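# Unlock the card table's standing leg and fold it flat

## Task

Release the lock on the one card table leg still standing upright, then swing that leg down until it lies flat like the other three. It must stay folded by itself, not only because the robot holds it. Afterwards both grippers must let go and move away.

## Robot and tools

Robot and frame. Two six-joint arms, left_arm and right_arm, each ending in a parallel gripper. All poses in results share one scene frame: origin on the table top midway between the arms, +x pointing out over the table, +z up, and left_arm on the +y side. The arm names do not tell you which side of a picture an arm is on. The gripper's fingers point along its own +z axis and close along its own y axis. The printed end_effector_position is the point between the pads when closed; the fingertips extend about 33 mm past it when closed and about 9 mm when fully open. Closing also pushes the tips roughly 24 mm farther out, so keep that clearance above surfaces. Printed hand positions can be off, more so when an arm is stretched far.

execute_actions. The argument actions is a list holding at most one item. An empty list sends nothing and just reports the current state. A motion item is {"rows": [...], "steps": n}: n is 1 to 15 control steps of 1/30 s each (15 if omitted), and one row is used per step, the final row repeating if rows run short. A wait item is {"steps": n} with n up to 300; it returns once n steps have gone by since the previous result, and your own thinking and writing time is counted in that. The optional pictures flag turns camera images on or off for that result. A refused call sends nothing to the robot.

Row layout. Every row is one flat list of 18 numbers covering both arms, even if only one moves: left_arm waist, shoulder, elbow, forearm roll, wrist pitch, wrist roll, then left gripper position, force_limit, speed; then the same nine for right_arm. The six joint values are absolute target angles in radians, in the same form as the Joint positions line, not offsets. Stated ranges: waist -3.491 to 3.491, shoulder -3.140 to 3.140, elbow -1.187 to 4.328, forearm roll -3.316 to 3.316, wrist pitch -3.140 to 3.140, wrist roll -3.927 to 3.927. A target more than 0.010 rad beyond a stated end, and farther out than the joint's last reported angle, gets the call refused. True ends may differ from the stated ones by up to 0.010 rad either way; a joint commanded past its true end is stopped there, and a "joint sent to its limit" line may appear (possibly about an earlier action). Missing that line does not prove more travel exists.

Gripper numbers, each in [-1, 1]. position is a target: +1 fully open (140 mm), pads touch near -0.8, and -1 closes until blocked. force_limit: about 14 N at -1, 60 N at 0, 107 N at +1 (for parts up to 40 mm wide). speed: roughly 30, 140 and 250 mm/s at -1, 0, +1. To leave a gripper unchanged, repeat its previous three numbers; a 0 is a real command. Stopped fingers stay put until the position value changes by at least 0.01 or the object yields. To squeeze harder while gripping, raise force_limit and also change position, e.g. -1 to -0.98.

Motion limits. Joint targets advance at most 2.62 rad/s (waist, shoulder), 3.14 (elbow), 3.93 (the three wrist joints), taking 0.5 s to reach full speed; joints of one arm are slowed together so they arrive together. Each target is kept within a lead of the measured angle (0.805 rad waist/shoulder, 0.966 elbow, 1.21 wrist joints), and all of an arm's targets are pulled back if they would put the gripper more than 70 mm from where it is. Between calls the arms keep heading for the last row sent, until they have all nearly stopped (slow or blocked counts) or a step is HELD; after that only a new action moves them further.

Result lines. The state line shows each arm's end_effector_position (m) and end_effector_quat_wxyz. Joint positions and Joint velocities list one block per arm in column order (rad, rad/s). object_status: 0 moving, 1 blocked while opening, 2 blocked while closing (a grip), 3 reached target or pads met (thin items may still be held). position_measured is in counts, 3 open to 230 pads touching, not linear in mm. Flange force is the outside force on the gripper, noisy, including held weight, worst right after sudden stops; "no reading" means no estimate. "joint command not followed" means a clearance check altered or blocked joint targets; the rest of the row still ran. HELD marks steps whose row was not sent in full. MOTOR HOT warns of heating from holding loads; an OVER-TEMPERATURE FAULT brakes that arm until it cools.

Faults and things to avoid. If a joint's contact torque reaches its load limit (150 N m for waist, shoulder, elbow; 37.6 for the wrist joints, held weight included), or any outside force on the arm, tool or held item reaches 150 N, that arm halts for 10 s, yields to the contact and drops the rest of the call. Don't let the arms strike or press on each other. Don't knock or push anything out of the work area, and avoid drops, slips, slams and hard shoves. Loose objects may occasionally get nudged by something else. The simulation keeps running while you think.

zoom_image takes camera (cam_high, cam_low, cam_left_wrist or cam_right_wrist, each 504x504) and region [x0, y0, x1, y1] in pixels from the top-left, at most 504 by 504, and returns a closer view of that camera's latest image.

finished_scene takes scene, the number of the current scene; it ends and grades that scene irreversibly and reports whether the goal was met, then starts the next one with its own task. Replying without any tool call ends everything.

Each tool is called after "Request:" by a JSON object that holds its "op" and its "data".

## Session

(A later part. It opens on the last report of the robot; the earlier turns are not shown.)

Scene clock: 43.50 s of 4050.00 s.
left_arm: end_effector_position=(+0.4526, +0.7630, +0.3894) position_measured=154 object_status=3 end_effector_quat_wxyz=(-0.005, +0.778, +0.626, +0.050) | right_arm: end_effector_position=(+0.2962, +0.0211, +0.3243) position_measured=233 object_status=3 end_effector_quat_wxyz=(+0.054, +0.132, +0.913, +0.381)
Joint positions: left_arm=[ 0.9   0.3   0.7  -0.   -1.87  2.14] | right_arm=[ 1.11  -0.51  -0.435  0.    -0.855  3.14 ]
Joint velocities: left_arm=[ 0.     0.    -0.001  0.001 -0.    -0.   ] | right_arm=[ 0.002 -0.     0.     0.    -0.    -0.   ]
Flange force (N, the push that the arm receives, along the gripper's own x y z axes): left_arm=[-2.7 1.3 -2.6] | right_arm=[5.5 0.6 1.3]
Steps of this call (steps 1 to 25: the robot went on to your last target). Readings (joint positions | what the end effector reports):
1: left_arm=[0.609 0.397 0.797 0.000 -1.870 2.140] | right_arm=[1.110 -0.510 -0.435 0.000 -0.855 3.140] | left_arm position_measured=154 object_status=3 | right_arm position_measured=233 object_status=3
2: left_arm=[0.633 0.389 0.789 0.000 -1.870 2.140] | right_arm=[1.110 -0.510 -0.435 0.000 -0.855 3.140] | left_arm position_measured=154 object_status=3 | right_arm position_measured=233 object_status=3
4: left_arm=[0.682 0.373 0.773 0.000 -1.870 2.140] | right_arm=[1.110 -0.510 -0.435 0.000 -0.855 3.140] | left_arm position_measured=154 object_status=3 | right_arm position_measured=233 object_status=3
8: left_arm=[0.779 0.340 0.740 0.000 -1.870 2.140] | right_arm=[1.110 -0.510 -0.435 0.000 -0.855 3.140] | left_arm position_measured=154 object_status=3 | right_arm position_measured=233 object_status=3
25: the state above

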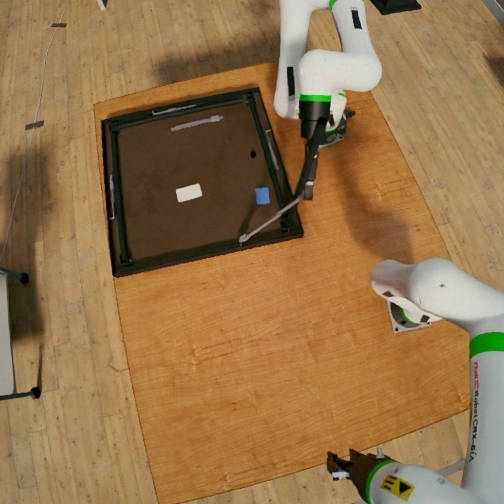

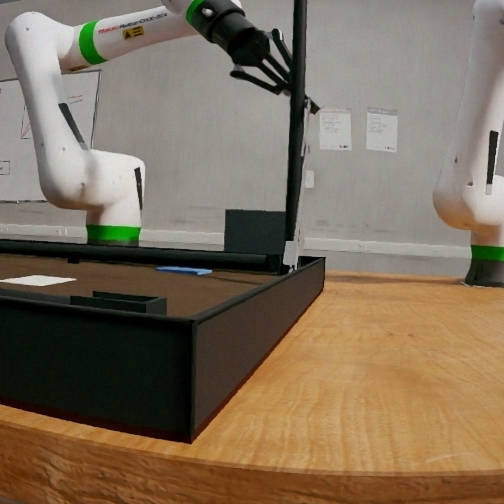

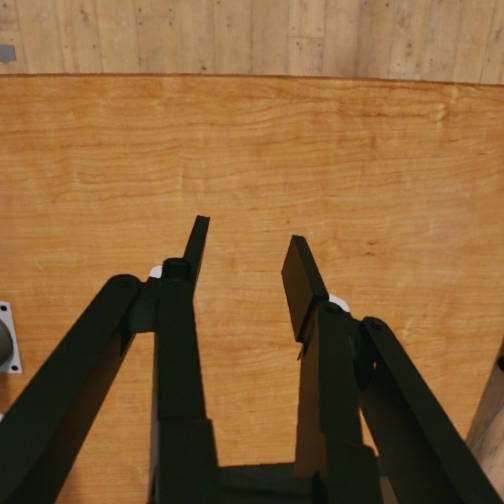

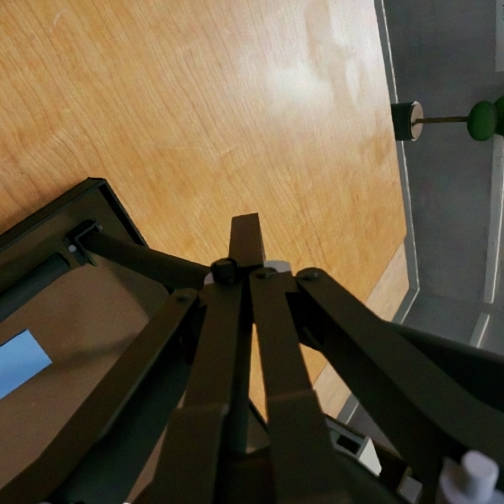

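Request:
{"op": "execute_actions", "data": {"actions": [{"rows":[[-0.43,0.47,0.71,0,-1.81,2.13,0,-0.5,0,1.12,-0.51,-0.435,0,-0.855,3.14,-1,0,0]]}], "pictures": false}}

Request:
{"op": "execute_actions", "data": {"actions": [{"steps":55}], "pictures": false}}

Request:
{"op": "execute_actions", "data": {"actions": [{"rows":[[-0.438,0.455,0.435,0,-1.551,2.13,-0.1,-0.5,0,1.12,-0.51,-0.435,0,-0.855,3.14,-1,0,0]]}]}}

Request:
{"op": "execute_actions", "data": {"actions": [{"rows":[[-0.438,0.455,0.435,0,-1.551,2.13,-1,-0.5,0,1.12,-0.51,-0.435,0,-0.855,3.14,-1,0,0]]}], "pictures": false}}

Request:
{"op": "execute_actions", "data": {"actions": [{"rows":[[-0.41,0.515,0.57,0,-1.626,2.1,-1,-0.5,0,1.12,-0.51,-0.435,0,-0.855,3.14,-1,0,0]]}], "pictures": false}}

Request:
{"op": "execute_actions", "data": {"actions": [{"rows":[[-0.385,0.575,0.67,0,-1.666,2.08,-1,-0.5,0,1.07,-0.45,-0.387,0,-0.85,3.14,-1,0,0]]}]}}

Scene clock: 47.47 s of 4050.00 s.
left_arm: end_effector_position=(+0.5346, +0.6183, +0.3607) position_measured=129 object_status=3 end_effector_quat_wxyz=(+0.001, +0.863, +0.504, +0.034) | right_arm: end_effector_position=(+0.2919, +0.0237, +0.3243) position_measured=233 object_status=3 end_effector_quat_wxyz=(+0.052, +0.127, +0.914, +0.382)
Joint positions: left_arm=[ 0.605  0.354  0.703  0.    -1.851  2.137] | right_arm=[ 1.12  -0.51  -0.435 -0.    -0.855  3.14 ]
Joint velocities: left_arm=[-0.716  0.109  0.006 -0.001  0.038 -0.007] | right_arm=[-0.001  0.    -0.     0.001  0.    -0.   ]
Flange force (N, the push that the arm receives, along the gripper's own x y z axes): left_arm=[2.0 3.5 -4.9] | right_arm=[6.6 0.7 1.1]
Steps of this call (steps 1 to 15: the robot went on to your last target; steps 16 to 90: nothing new was sent; then 0.47 s passed at rest; steps 91 to 105: all 15 steps of this action). Readings (joint positions | what the end effector reports):
91: left_arm=[0.900 0.300 0.700 0.000 -1.870 2.140] | right_arm=[1.110 -0.510 -0.435 -0.000 -0.855 3.140] | left_arm position_measured=154 object_status=0 | right_arm position_measured=233 object_status=3
92: left_arm=[0.897 0.300 0.700 0.000 -1.870 2.140] | right_arm=[1.113 -0.510 -0.435 -0.000 -0.855 3.140] | left_arm position_measured=151 object_status=0 | right_arm position_measured=233 object_status=3
94: left_arm=[0.873 0.306 0.700 0.000 -1.868 2.140] | right_arm=[1.119 -0.510 -0.435 -0.000 -0.855 3.140] | left_arm position_measured=136 object_status=0 | right_arm position_measured=233 object_status=3
98: left_arm=[0.775 0.325 0.701 0.000 -1.861 2.139] | right_arm=[1.120 -0.510 -0.435 -0.000 -0.855 3.140] | left_arm position_measured=129 object_status=0 | right_arm position_measured=233 object_status=3
105: the state above

Scene clock: 49.30 s of 4050.00 s.
left_arm: end_effector_position=(+0.4195, +0.0399, +0.2962) position_measured=129 object_status=3 end_effector_quat_wxyz=(+0.000, +1.000, +0.008, +0.000) | right_arm: end_effector_position=(+0.2919, +0.0237, +0.3243) position_measured=233 object_status=3 end_effector_quat_wxyz=(+0.052, +0.127, +0.914, +0.382)
Joint positions: left_arm=[-0.43  0.47  0.71  0.   -1.81  2.13] | right_arm=[ 1.12  -0.51  -0.435 -0.    -0.855  3.14 ]
Joint velocities: left_arm=[-0.002  0.     0.    -0.001  0.     0.   ] | right_arm=[-0.     0.001  0.     0.002 -0.    -0.   ]
Flange force (N, the push that the arm receives, along the gripper's own x y z axes): left_arm=[0.1 2.7 -4.5] | right_arm=[3.3 1.1 0.5]
Steps of this call (steps 1 to 55: the robot went on to your last target). Readings (joint positions | what the end effector reports):
1: left_arm=[0.581 0.358 0.703 0.000 -1.849 2.137] | right_arm=[1.120 -0.510 -0.435 -0.000 -0.855 3.140] | left_arm position_measured=129 object_status=3 | right_arm position_measured=233 object_status=3
2: left_arm=[0.557 0.362 0.703 0.000 -1.848 2.136] | right_arm=[1.120 -0.510 -0.435 -0.000 -0.855 3.140] | left_arm position_measured=129 object_status=3 | right_arm position_measured=233 object_status=3
4: left_arm=[0.509 0.368 0.704 0.000 -1.846 2.136] | right_arm=[1.120 -0.510 -0.435 -0.000 -0.855 3.140] | left_arm position_measured=129 object_status=3 | right_arm position_measured=233 object_status=3
8: left_arm=[0.412 0.380 0.705 0.000 -1.842 2.135] | right_arm=[1.120 -0.510 -0.435 -0.000 -0.855 3.140] | left_arm position_measured=129 object_status=3 | right_arm position_measured=233 object_status=3
55: the state above

Scene clock: 49.80 s of 4050.00 s.
left_arm: end_effector_position=(+0.4216, +0.0329, +0.1884) position_measured=141 object_status=3 end_effector_quat_wxyz=(-0.000, +1.000, +0.004, +0.000) | right_arm: end_effector_position=(+0.2919, +0.0237, +0.3243) position_measured=233 object_status=3 end_effector_quat_wxyz=(+0.052, +0.127, +0.914, +0.382)
Joint positions: left_arm=[-0.438  0.455  0.435 -0.    -1.551  2.13 ] | right_arm=[ 1.12  -0.51  -0.435 -0.    -0.855  3.14 ]
Joint velocities: left_arm=[-0.    -0.007 -0.002 -0.001  0.009  0.   ] | right_arm=[-0.     0.001 -0.    -0.002 -0.     0.   ]
Flange force (N, the push that the arm receives, along the gripper's own x y z axes): left_arm=[-4.1 0.2 -0.1] | right_arm=[4.8 1.0 1.2]
Steps of this call (steps 1 to 15: all 15 steps of this action). Readings (joint positions | what the end effector reports):
1: left_arm=[-0.430 0.470 0.710 0.000 -1.810 2.130] | right_arm=[1.120 -0.510 -0.435 -0.000 -0.855 3.140] | left_arm position_measured=129 object_status=0 | right_arm position_measured=233 object_status=3
2: left_arm=[-0.430 0.470 0.706 0.000 -1.806 2.130] | right_arm=[1.120 -0.510 -0.435 -0.000 -0.855 3.140] | left_arm position_measured=132 object_status=0 | right_arm position_measured=233 object_status=3
4: left_arm=[-0.431 0.468 0.677 0.000 -1.779 2.130] | right_arm=[1.120 -0.510 -0.435 -0.000 -0.855 3.140] | left_arm position_measured=141 object_status=0 | right_arm position_measured=233 object_status=3
8: left_arm=[-0.435 0.462 0.550 -0.000 -1.660 2.130] | right_arm=[1.120 -0.510 -0.435 -0.000 -0.855 3.140] | left_arm position_measured=141 object_status=0 | right_arm position_measured=233 object_status=3
15: the state above

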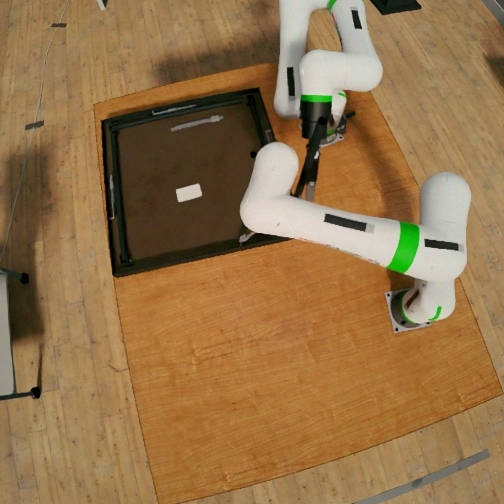

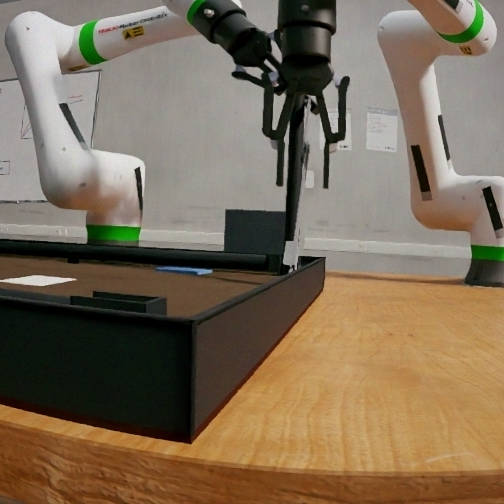

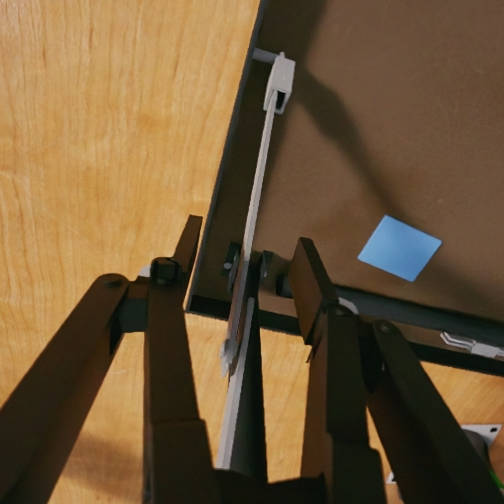

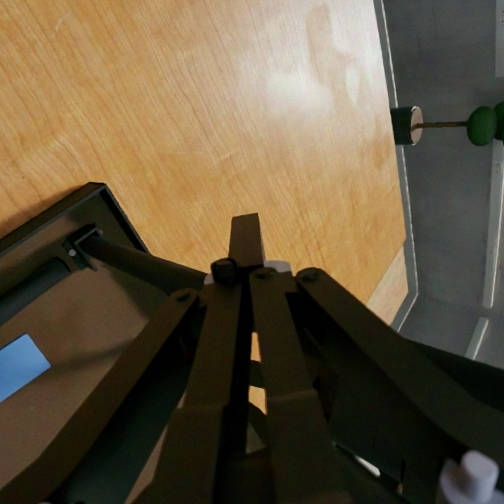

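Scene clock: 50.30 s of 4050.00 s.
left_arm: end_effector_position=(+0.4216, +0.0329, +0.1882) position_measured=219 object_status=0 end_effector_quat_wxyz=(-0.000, +1.000, +0.004, -0.000) | right_arm: end_effector_position=(+0.2919, +0.0237, +0.3243) position_measured=233 object_status=3 end_effector_quat_wxyz=(+0.052, +0.127, +0.914, +0.382)
Joint positions: left_arm=[-0.438  0.455  0.435  0.    -1.551  2.13 ] | right_arm=[ 1.12  -0.51  -0.435 -0.    -0.855  3.14 ]
Joint velocities: left_arm=[-0.002 -0.     0.001  0.     0.    -0.   ] | right_arm=[ 0.     0.     0.     0.002  0.    -0.001]
Flange force (N, the push that the arm receives, along the gripper's own x y z axes): left_arm=[-4.0 -2.3 -5.9] | right_arm=[4.9 1.0 1.2]
Steps of this call (steps 1 to 15: all 15 steps of this action). Readings (joint positions | what the end effector reports):
1: left_arm=[-0.438 0.455 0.435 -0.000 -1.551 2.130] | right_arm=[1.120 -0.510 -0.435 -0.000 -0.855 3.140] | left_arm position_measured=141 object_status=0 | right_arm position_measured=233 object_status=3
2: left_arm=[-0.438 0.455 0.435 -0.000 -1.551 2.130] | right_arm=[1.120 -0.510 -0.435 -0.000 -0.855 3.140] | left_arm position_measured=145 object_status=0 | right_arm position_measured=233 object_status=3
4: left_arm=[-0.438 0.455 0.435 -0.000 -1.551 2.130] | right_arm=[1.120 -0.510 -0.435 -0.000 -0.855 3.140] | left_arm position_measured=160 object_status=0 | right_arm position_measured=233 object_status=3
8: left_arm=[-0.438 0.455 0.435 0.000 -1.551 2.130] | right_arm=[1.120 -0.510 -0.435 -0.000 -0.855 3.140] | left_arm position_measured=190 object_status=0 | right_arm position_measured=233 object_status=3
15: the state above

Scene clock: 50.80 s of 4050.00 s.
left_arm: end_effector_position=(+0.4518, +0.0352, +0.2089) position_measured=219 object_status=2 end_effector_quat_wxyz=(-0.000, +1.000, +0.003, -0.000) | right_arm: end_effector_position=(+0.2919, +0.0237, +0.3243) position_measured=233 object_status=3 end_effector_quat_wxyz=(+0.052, +0.127, +0.914, +0.382)
Joint positions: left_arm=[-0.41   0.515  0.57  -0.    -1.626  2.1  ] | right_arm=[ 1.12  -0.51  -0.435 -0.    -0.855  3.14 ]
Joint velocities: left_arm=[-0.    -0.     0.002  0.001 -0.     0.   ] | right_arm=[ 0.     0.001 -0.    -0.002  0.     0.   ]
Flange force (N, the push that the arm receives, along the gripper's own x y z axes): left_arm=[7.9 8.4 15.6] | right_arm=[5.3 0.6 0.8]
Steps of this call (steps 1 to 15: all 15 steps of this action). Readings (joint positions | what the end effector reports):
1: left_arm=[-0.438 0.455 0.435 0.000 -1.551 2.130] | right_arm=[1.120 -0.510 -0.435 -0.000 -0.855 3.140] | left_arm position_measured=219 object_status=0 | right_arm position_measured=233 object_status=3
2: left_arm=[-0.437 0.457 0.439 0.000 -1.553 2.129] | right_arm=[1.120 -0.510 -0.435 -0.000 -0.855 3.140] | left_arm position_measured=219 object_status=2 | right_arm position_measured=233 object_status=3
4: left_arm=[-0.431 0.470 0.468 0.000 -1.569 2.123] | right_arm=[1.120 -0.510 -0.435 -0.000 -0.855 3.140] | left_arm position_measured=219 object_status=2 | right_arm position_measured=233 object_status=3
8: left_arm=[-0.412 0.510 0.558 -0.000 -1.619 2.103] | right_arm=[1.120 -0.510 -0.435 -0.000 -0.855 3.140] | left_arm position_measured=219 object_status=2 | right_arm position_measured=233 object_status=3
15: the state above

Scene clock: 51.30 s of 4050.00 s.
left_arm: end_effector_position=(+0.4797, +0.0380, +0.2133) position_measured=219 object_status=2 end_effector_quat_wxyz=(-0.000, +1.000, +0.005, -0.000) | right_arm: end_effector_position=(+0.3195, +0.0297, +0.3287) position_measured=233 object_status=3 end_effector_quat_wxyz=(+0.061, +0.150, +0.912, +0.377)
Joint positions: left_arm=[-0.385  0.575  0.67  -0.    -1.666  2.08 ] | right_arm=[ 1.07  -0.45  -0.387 -0.    -0.85   3.14 ]
Joint velocities: left_arm=[-0.001  0.    -0.    -0.     0.     0.   ] | right_arm=[ 0.001 -0.002 -0.    -0.001  0.    -0.   ]
Flange force (N, the push that the arm receives, along the gripper's own x y z axes): left_arm=[-19.0 1.6 -41.4] | right_arm=[6.0 -0.6 0.8]
Steps of this call (steps 1 to 15: all 15 steps of this action). Readings (joint positions | what the end effector reports):
1: left_arm=[-0.410 0.515 0.570 -0.000 -1.626 2.100] | right_arm=[1.120 -0.510 -0.435 -0.000 -0.855 3.140] | left_arm position_measured=219 object_status=2 | right_arm position_measured=233 object_status=3
2: left_arm=[-0.409 0.517 0.574 0.000 -1.628 2.099] | right_arm=[1.118 -0.507 -0.433 -0.000 -0.855 3.140] | left_arm position_measured=219 object_status=2 | right_arm position_measured=233 object_status=3
4: left_arm=[-0.402 0.534 0.603 0.001 -1.640 2.094] | right_arm=[1.099 -0.484 -0.414 -0.000 -0.853 3.140] | left_arm position_measured=219 object_status=2 | right_arm position_measured=233 object_status=3
8: left_arm=[-0.386 0.573 0.668 -0.000 -1.665 2.081] | right_arm=[1.070 -0.450 -0.387 -0.000 -0.850 3.140] | left_arm position_measured=219 object_status=2 | right_arm position_measured=233 object_status=3
15: the state above

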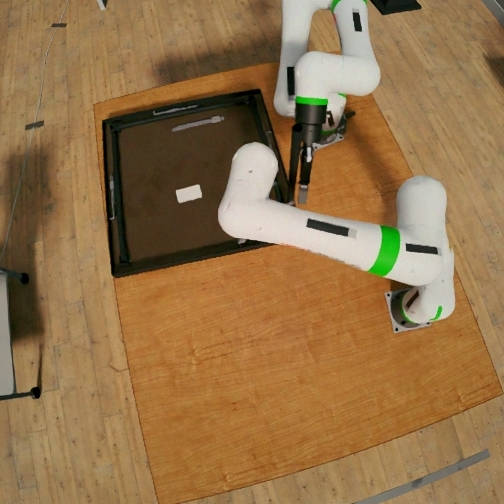

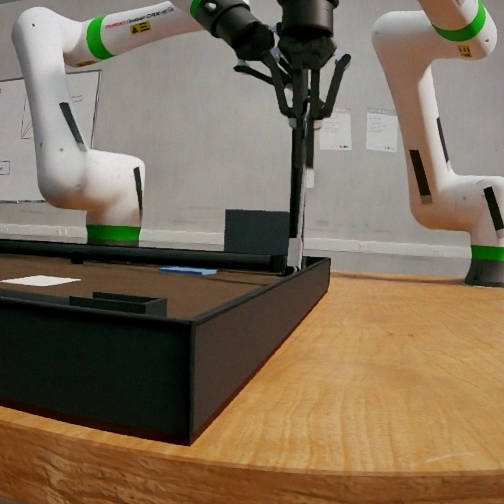

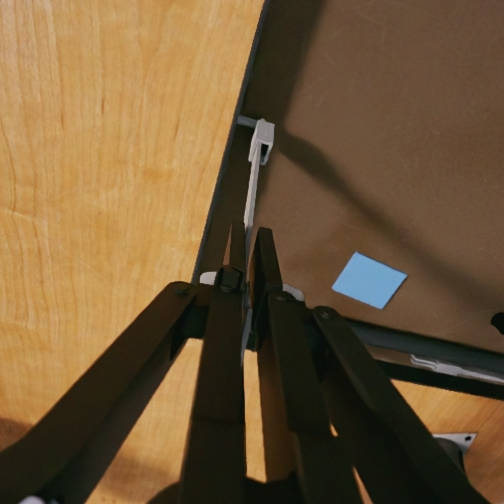

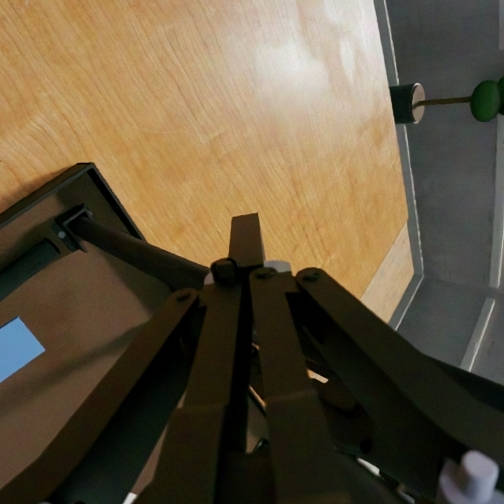

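Request:
{"op": "execute_actions", "data": {"actions": [{"rows":[[-0.385,0.575,0.67,0,-1.666,2.08,-0.3,-0.5,0,1.04,-0.45,-0.387,0,-0.85,3.14,-1,0,0]]}], "pictures": false}}

Request:
{"op": "execute_actions", "data": {"actions": [{"rows":[[-0.35,0.7,1.08,0,-1.95,2.08,-0.3,-0.5,0,1.04,-0.45,-0.387,0,-0.85,3.14,-1,0,0]]}], "pictures": false}}

Request:
{"op": "execute_actions", "data": {"actions": [{"rows":[[0.5,0.5,0.9,0,-1.95,2.08,-0.3,-0.5,0,1.04,-0.45,-0.387,0,-0.85,3.14,-1,0,0]]}], "pictures": false}}

Request:
{"op": "execute_actions", "data": {"actions": [{"steps":20}]}}

Scene clock: 54.20 s of 4050.00 s.
left_arm: end_effector_position=(+0.4797, +0.0379, +0.2133) position_measured=167 object_status=3 end_effector_quat_wxyz=(-0.000, +1.000, +0.005, -0.000) | right_arm: end_effector_position=(+0.3324, +0.0211, +0.3288) position_measured=233 object_status=3 end_effector_quat_wxyz=(+0.067, +0.164, +0.910, +0.376)
Joint positions: left_arm=[-0.385  0.575  0.67   0.    -1.666  2.08 ] | right_arm=[ 1.04  -0.45  -0.387  0.    -0.85   3.14 ]
Joint velocities: left_arm=[-0.001 -0.     0.001 -0.     0.     0.   ] | right_arm=[-0.  0. -0. -0.  0.  0.]
Flange force (N, the push that the arm receives, along the gripper's own x y z axes): left_arm=[-1.8 1.6 -4.4] | right_arm=[5.7 1.1 1.1]
Steps of this call (steps 1 to 15: the robot went on to your last target; steps 16 to 72: nothing new was sent; steps 73 to 87: all 15 steps of this action). Readings (joint positions | what the end effector reports):
73: left_arm=[-0.385 0.575 0.670 0.000 -1.666 2.080] | right_arm=[1.070 -0.450 -0.387 0.000 -0.850 3.140] | left_arm position_measured=219 object_status=0 | right_arm position_measured=233 object_status=3
74: left_arm=[-0.385 0.575 0.670 -0.000 -1.665 2.080] | right_arm=[1.067 -0.450 -0.387 -0.000 -0.850 3.140] | left_arm position_measured=219 object_status=0 | right_arm position_measured=233 object_status=3
76: left_arm=[-0.385 0.576 0.670 -0.000 -1.665 2.080] | right_arm=[1.049 -0.450 -0.387 0.000 -0.850 3.140] | left_arm position_measured=200 object_status=0 | right_arm position_measured=233 object_status=3
80: left_arm=[-0.385 0.575 0.670 -0.000 -1.666 2.080] | right_arm=[1.040 -0.450 -0.387 0.000 -0.850 3.140] | left_arm position_measured=171 object_status=0 | right_arm position_measured=233 object_status=3
87: the state above

Scene clock: 54.70 s of 4050.00 s.
left_arm: end_effector_position=(+0.5055, +0.0499, +0.3001) position_measured=167 object_status=3 end_effector_quat_wxyz=(+0.000, +1.000, +0.023, +0.000) | right_arm: end_effector_position=(+0.3324, +0.0210, +0.3288) position_measured=233 object_status=3 end_effector_quat_wxyz=(+0.067, +0.164, +0.910, +0.376)
Joint positions: left_arm=[-0.351  0.698  1.072  0.    -1.944  2.08 ] | right_arm=[ 1.04  -0.45  -0.387  0.    -0.85   3.14 ]
Joint velocities: left_arm=[ 0.024  0.089  0.289  0.001 -0.199 -0.   ] | right_arm=[-0.     0.001 -0.    -0.001 -0.    -0.001]
Flange force (N, the push that the arm receives, along the gripper's own x y z axes): left_arm=no reading | right_arm=[5.6 1.0 1.8]
Steps of this call (steps 1 to 15: all 15 steps of this action). Readings (joint positions | what the end effector reports):
1: left_arm=[-0.385 0.575 0.670 0.000 -1.666 2.080] | right_arm=[1.040 -0.450 -0.387 0.000 -0.850 3.140] | left_arm position_measured=167 object_status=3 | right_arm position_measured=233 object_status=3
2: left_arm=[-0.385 0.576 0.674 0.000 -1.669 2.080] | right_arm=[1.040 -0.450 -0.387 0.000 -0.850 3.140] | left_arm position_measured=167 object_status=3 | right_arm position_measured=233 object_status=3
4: left_arm=[-0.382 0.585 0.703 0.000 -1.689 2.080] | right_arm=[1.040 -0.450 -0.387 0.000 -0.850 3.140] | left_arm position_measured=167 object_status=3 | right_arm position_measured=233 object_status=3
8: left_arm=[-0.370 0.628 0.843 0.000 -1.786 2.080] | right_arm=[1.040 -0.450 -0.387 0.000 -0.850 3.140] | left_arm position_measured=167 object_status=3 | right_arm position_measured=233 object_status=3
15: the state above

Scene clock: 55.20 s of 4050.00 s.
left_arm: end_effector_position=(+0.5780, +0.2129, +0.3202) position_measured=167 object_status=3 end_effector_quat_wxyz=(+0.001, +0.987, +0.158, +0.004) | right_arm: end_effector_position=(+0.3324, +0.0210, +0.3288) position_measured=233 object_status=3 end_effector_quat_wxyz=(+0.067, +0.164, +0.910, +0.376)
Joint positions: left_arm=[-0.078  0.636  1.021  0.    -1.949  2.08 ] | right_arm=[ 1.04  -0.45  -0.387  0.    -0.85   3.14 ]
Joint velocities: left_arm=[ 0.661 -0.155 -0.138  0.    -0.001 -0.   ] | right_arm=[ 0.    -0.    -0.    -0.001 -0.    -0.   ]
Flange force (N, the push that the arm receives, along the gripper's own x y z axes): left_arm=no reading | right_arm=[6.2 0.4 1.6]
Steps of this call (steps 1 to 15: all 15 steps of this action). Readings (joint positions | what the end effector reports):
1: left_arm=[-0.350 0.699 1.078 0.000 -1.949 2.080] | right_arm=[1.040 -0.450 -0.387 0.000 -0.850 3.140] | left_arm position_measured=167 object_status=3 | right_arm position_measured=233 object_status=3
2: left_arm=[-0.347 0.699 1.079 0.000 -1.949 2.080] | right_arm=[1.040 -0.450 -0.387 0.000 -0.850 3.140] | left_arm position_measured=167 object_status=3 | right_arm position_measured=233 object_status=3
4: left_arm=[-0.324 0.694 1.073 0.001 -1.948 2.080] | right_arm=[1.040 -0.450 -0.387 0.000 -0.850 3.140] | left_arm position_measured=167 object_status=3 | right_arm position_measured=233 object_status=3
8: left_arm=[-0.234 0.672 1.054 -0.001 -1.949 2.080] | right_arm=[1.040 -0.450 -0.387 0.000 -0.850 3.140] | left_arm position_measured=167 object_status=3 | right_arm position_measured=233 object_status=3
15: the state above

Scene clock: 55.87 s of 4050.00 s.
left_arm: end_effector_position=(+0.5924, +0.4978, +0.3489) position_measured=167 object_status=3 end_effector_quat_wxyz=(+0.001, +0.926, +0.378, +0.009) | right_arm: end_effector_position=(+0.3324, +0.0210, +0.3288) position_measured=233 object_status=3 end_effector_quat_wxyz=(+0.067, +0.164, +0.910, +0.376)
Joint positions: left_arm=[ 0.379  0.528  0.925  0.    -1.95   2.08 ] | right_arm=[ 1.04  -0.45  -0.387  0.    -0.85   3.14 ]
Joint velocities: left_arm=[ 0.689 -0.161 -0.145 -0.    -0.001 -0.   ] | right_arm=[ 0.001 -0.001  0.    -0.001  0.     0.   ]
Flange force (N, the push that the arm receives, along the gripper's own x y z axes): left_arm=no reading | right_arm=[6.6 0.2 0.7]
Steps of this call (steps 1 to 20: the robot went on to your last target). Readings (joint positions | what the end effector reports):
1: left_arm=[-0.056 0.630 1.016 0.000 -1.949 2.080] | right_arm=[1.040 -0.450 -0.387 0.000 -0.850 3.140] | left_arm position_measured=167 object_status=3 | right_arm position_measured=233 object_status=3
2: left_arm=[-0.033 0.625 1.012 0.000 -1.949 2.080] | right_arm=[1.040 -0.450 -0.387 0.000 -0.850 3.140] | left_arm position_measured=167 object_status=3 | right_arm position_measured=233 object_status=3
4: left_arm=[0.012 0.614 1.002 0.000 -1.949 2.080] | right_arm=[1.040 -0.450 -0.387 0.000 -0.850 3.140] | left_arm position_measured=167 object_status=3 | right_arm position_measured=233 object_status=3
8: left_arm=[0.102 0.593 0.983 0.000 -1.949 2.080] | right_arm=[1.040 -0.450 -0.387 0.000 -0.850 3.140] | left_arm position_measured=167 object_status=3 | right_arm position_measured=233 object_status=3
20: the state above

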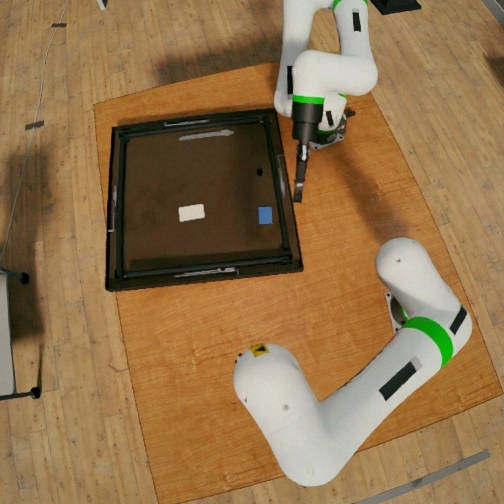

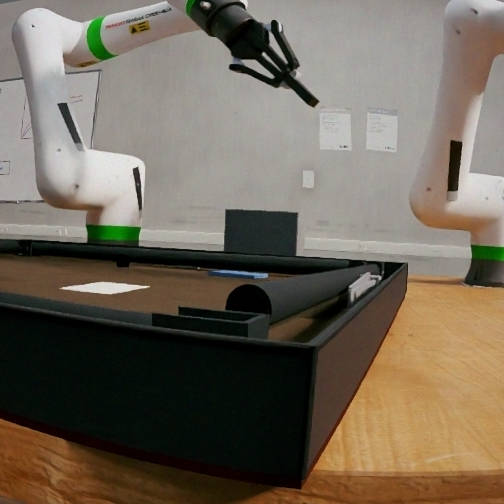

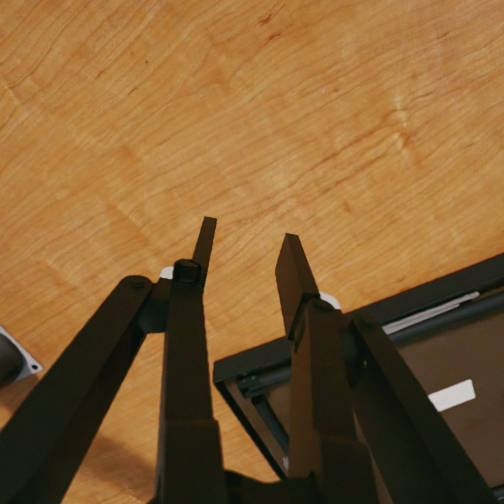

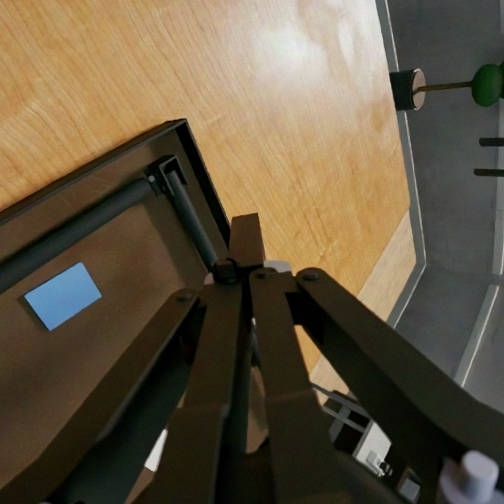

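The leg end is still raised above the rim; checking whether it settles.

Request:
{"op": "execute_actions", "data": {"actions": [{"steps":20}]}}

Scene clock: 57.53 s of 4050.00 s.
left_arm: end_effector_position=(+0.5748, +0.5691, +0.3558) position_measured=167 object_status=3 end_effector_quat_wxyz=(+0.001, +0.901, +0.433, +0.010) | right_arm: end_effector_position=(+0.3324, +0.0210, +0.3287) position_measured=233 object_status=3 end_effector_quat_wxyz=(+0.067, +0.164, +0.910, +0.376)
Joint positions: left_arm=[ 0.5   0.5   0.9  -0.   -1.95  2.08] | right_arm=[ 1.04  -0.45  -0.387 -0.    -0.85   3.14 ]
Joint velocities: left_arm=[ 0.001 -0.    -0.     0.    -0.    -0.   ] | right_arm=[-0.001  0.     0.     0.001  0.     0.001]
Flange force (N, the push that the arm receives, along the gripper's own x y z axes): left_arm=[-0.7 2.6 -4.0] | right_arm=[5.7 0.6 0.5]
Steps of this call (steps 1 to 30: the robot went on to your last target; steps 31 to 50: nothing new was sent). Readings (joint positions | what the end effector reports):
1: left_arm=[0.402 0.523 0.920 0.000 -1.950 2.080] | right_arm=[1.040 -0.450 -0.387 0.000 -0.850 3.140] | left_arm position_measured=167 object_status=3 | right_arm position_measured=233 object_status=3
2: left_arm=[0.426 0.517 0.916 0.000 -1.950 2.080] | right_arm=[1.040 -0.450 -0.387 0.000 -0.850 3.140] | left_arm position_measured=167 object_status=3 | right_arm position_measured=233 object_status=3
4: left_arm=[0.468 0.508 0.907 -0.000 -1.950 2.080] | right_arm=[1.040 -0.450 -0.387 -0.000 -0.850 3.140] | left_arm position_measured=167 object_status=3 | right_arm position_measured=233 object_status=3
8: left_arm=[0.500 0.500 0.900 -0.000 -1.950 2.080] | right_arm=[1.040 -0.450 -0.387 -0.000 -0.850 3.140] | left_arm position_measured=167 object_status=3 | right_arm position_measured=233 object_status=3
50: the state above
All arms were judged still, so your last target was given up. Only a new action makes them travel on or press farther. Fingers that are still opening or closing keep moving.

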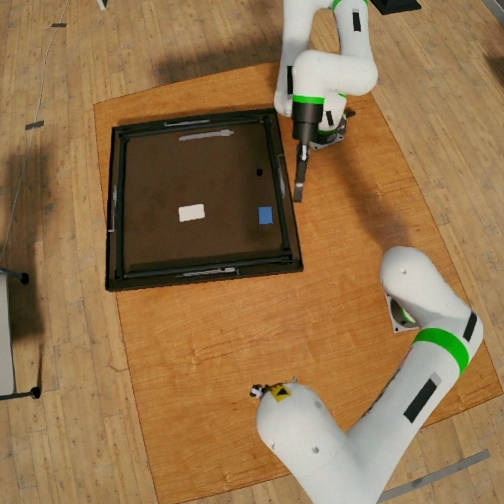

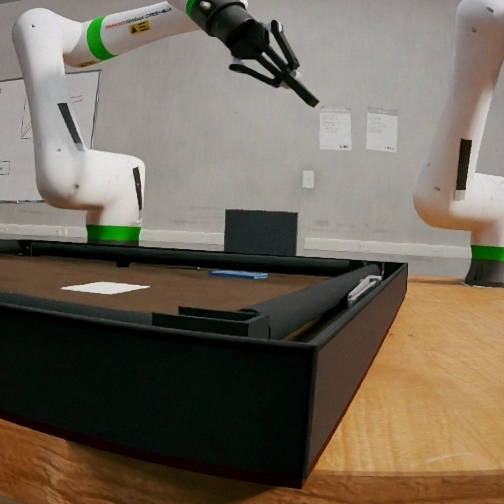

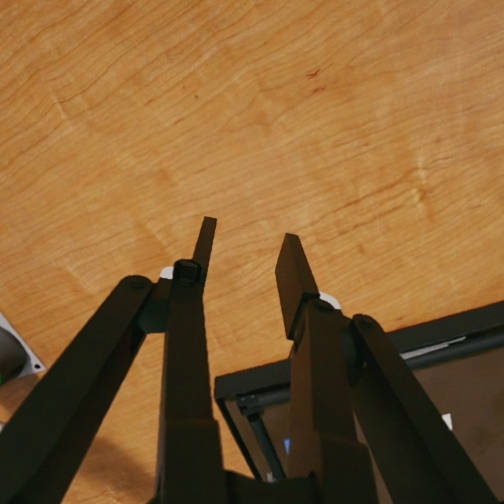

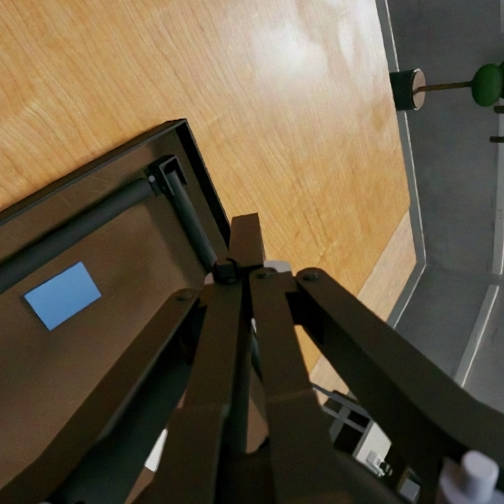

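Request:
{"op": "execute_actions", "data": {"actions": [{"rows":[[0.5,0.5,0.9,0,-1.95,2.08,-0.3,-0.5,0,1.4,-0.6,-0.387,0,-0.85,3.14,-1,0,0]]}], "pictures": false}}

Request:
{"op": "execute_actions", "data": {"actions": [{"steps":20}], "pictures": false}}

Request:
{"op": "finished_scene", "data": {"scene": 2}}

Scene clock: 60.77 s of 4050.00 s.
left_arm: end_effector_position=(+0.5748, +0.5691, +0.3558) position_measured=167 object_status=3 end_effector_quat_wxyz=(+0.001, +0.901, +0.433, +0.010) | right_arm: end_effector_position=(+0.1891, +0.0682, +0.3915) position_measured=233 object_status=3 end_effector_quat_wxyz=(+0.010, +0.023, +0.898, +0.440)
Joint positions: left_arm=[ 0.5   0.5   0.9   0.   -1.95  2.08] | right_arm=[ 1.346 -0.578 -0.387 -0.    -0.85   3.14 ]
Joint velocities: left_arm=[0.001 0.    0.    0.    0.    0.   ] | right_arm=[ 0.669 -0.279 -0.     0.001  0.    -0.   ]
Flange force (N, the push that the arm receives, along the gripper's own x y z axes): left_arm=[0.1 3.8 -3.7] | right_arm=no reading
Steps of this call (steps 1 to 82: nothing new was sent; steps 83 to 97: all 15 steps of this action). Readings (joint positions | what the end effector reports):
83: left_arm=[0.500 0.500 0.900 -0.000 -1.950 2.080] | right_arm=[1.040 -0.450 -0.387 -0.000 -0.850 3.140] | left_arm position_measured=167 object_status=3 | right_arm position_measured=233 object_status=3
84: left_arm=[0.500 0.500 0.900 0.000 -1.950 2.080] | right_arm=[1.043 -0.451 -0.387 0.000 -0.850 3.140] | left_arm position_measured=167 object_status=3 | right_arm position_measured=233 object_status=3
86: left_arm=[0.500 0.500 0.900 -0.000 -1.950 2.080] | right_arm=[1.067 -0.461 -0.387 -0.000 -0.850 3.140] | left_arm position_measured=167 object_status=3 | right_arm position_measured=233 object_status=3
90: left_arm=[0.500 0.500 0.900 0.000 -1.950 2.080] | right_arm=[1.167 -0.503 -0.387 -0.000 -0.850 3.140] | left_arm position_measured=167 object_status=3 | right_arm position_measured=233 object_status=3
97: the state above

Scene clock: 61.43 s of 4050.00 s.
left_arm: end_effector_position=(+0.5748, +0.5691, +0.3558) position_measured=167 object_status=3 end_effector_quat_wxyz=(+0.001, +0.901, +0.433, +0.010) | right_arm: end_effector_position=(+0.1634, +0.0710, +0.4022) position_measured=233 object_status=3 end_effector_quat_wxyz=(-0.002, -0.002, +0.893, +0.450)
Joint positions: left_arm=[ 0.5   0.5   0.9   0.   -1.95  2.08] | right_arm=[ 1.4   -0.6   -0.387 -0.    -0.85   3.14 ]
Joint velocities: left_arm=[ 0.002 -0.    -0.    -0.     0.    -0.001] | right_arm=[ 0.     0.001  0.    -0.     0.     0.001]
Flange force (N, the push that the arm receives, along the gripper's own x y z axes): left_arm=[-4.7 -0.5 0.2] | right_arm=no reading
Steps of this call (steps 1 to 20: the robot went on to your last target). Readings (joint positions | what the end effector reports):
1: left_arm=[0.500 0.500 0.900 0.000 -1.950 2.080] | right_arm=[1.367 -0.586 -0.387 -0.000 -0.850 3.140] | left_arm position_measured=167 object_status=3 | right_arm position_measured=233 object_status=3
2: left_arm=[0.500 0.500 0.900 0.000 -1.950 2.080] | right_arm=[1.382 -0.593 -0.387 -0.000 -0.850 3.140] | left_arm position_measured=167 object_status=3 | right_arm position_measured=233 object_status=3
4: left_arm=[0.500 0.500 0.900 -0.000 -1.950 2.080] | right_arm=[1.399 -0.599 -0.387 -0.000 -0.850 3.140] | left_arm position_measured=167 object_status=3 | right_arm position_measured=233 object_status=3
8: left_arm=[0.500 0.500 0.900 0.000 -1.950 2.080] | right_arm=[1.400 -0.600 -0.387 -0.000 -0.850 3.140] | left_arm position_measured=167 object_status=3 | right_arm position_measured=233 object_status=3
20: the state above

The scene is finished: the task was done.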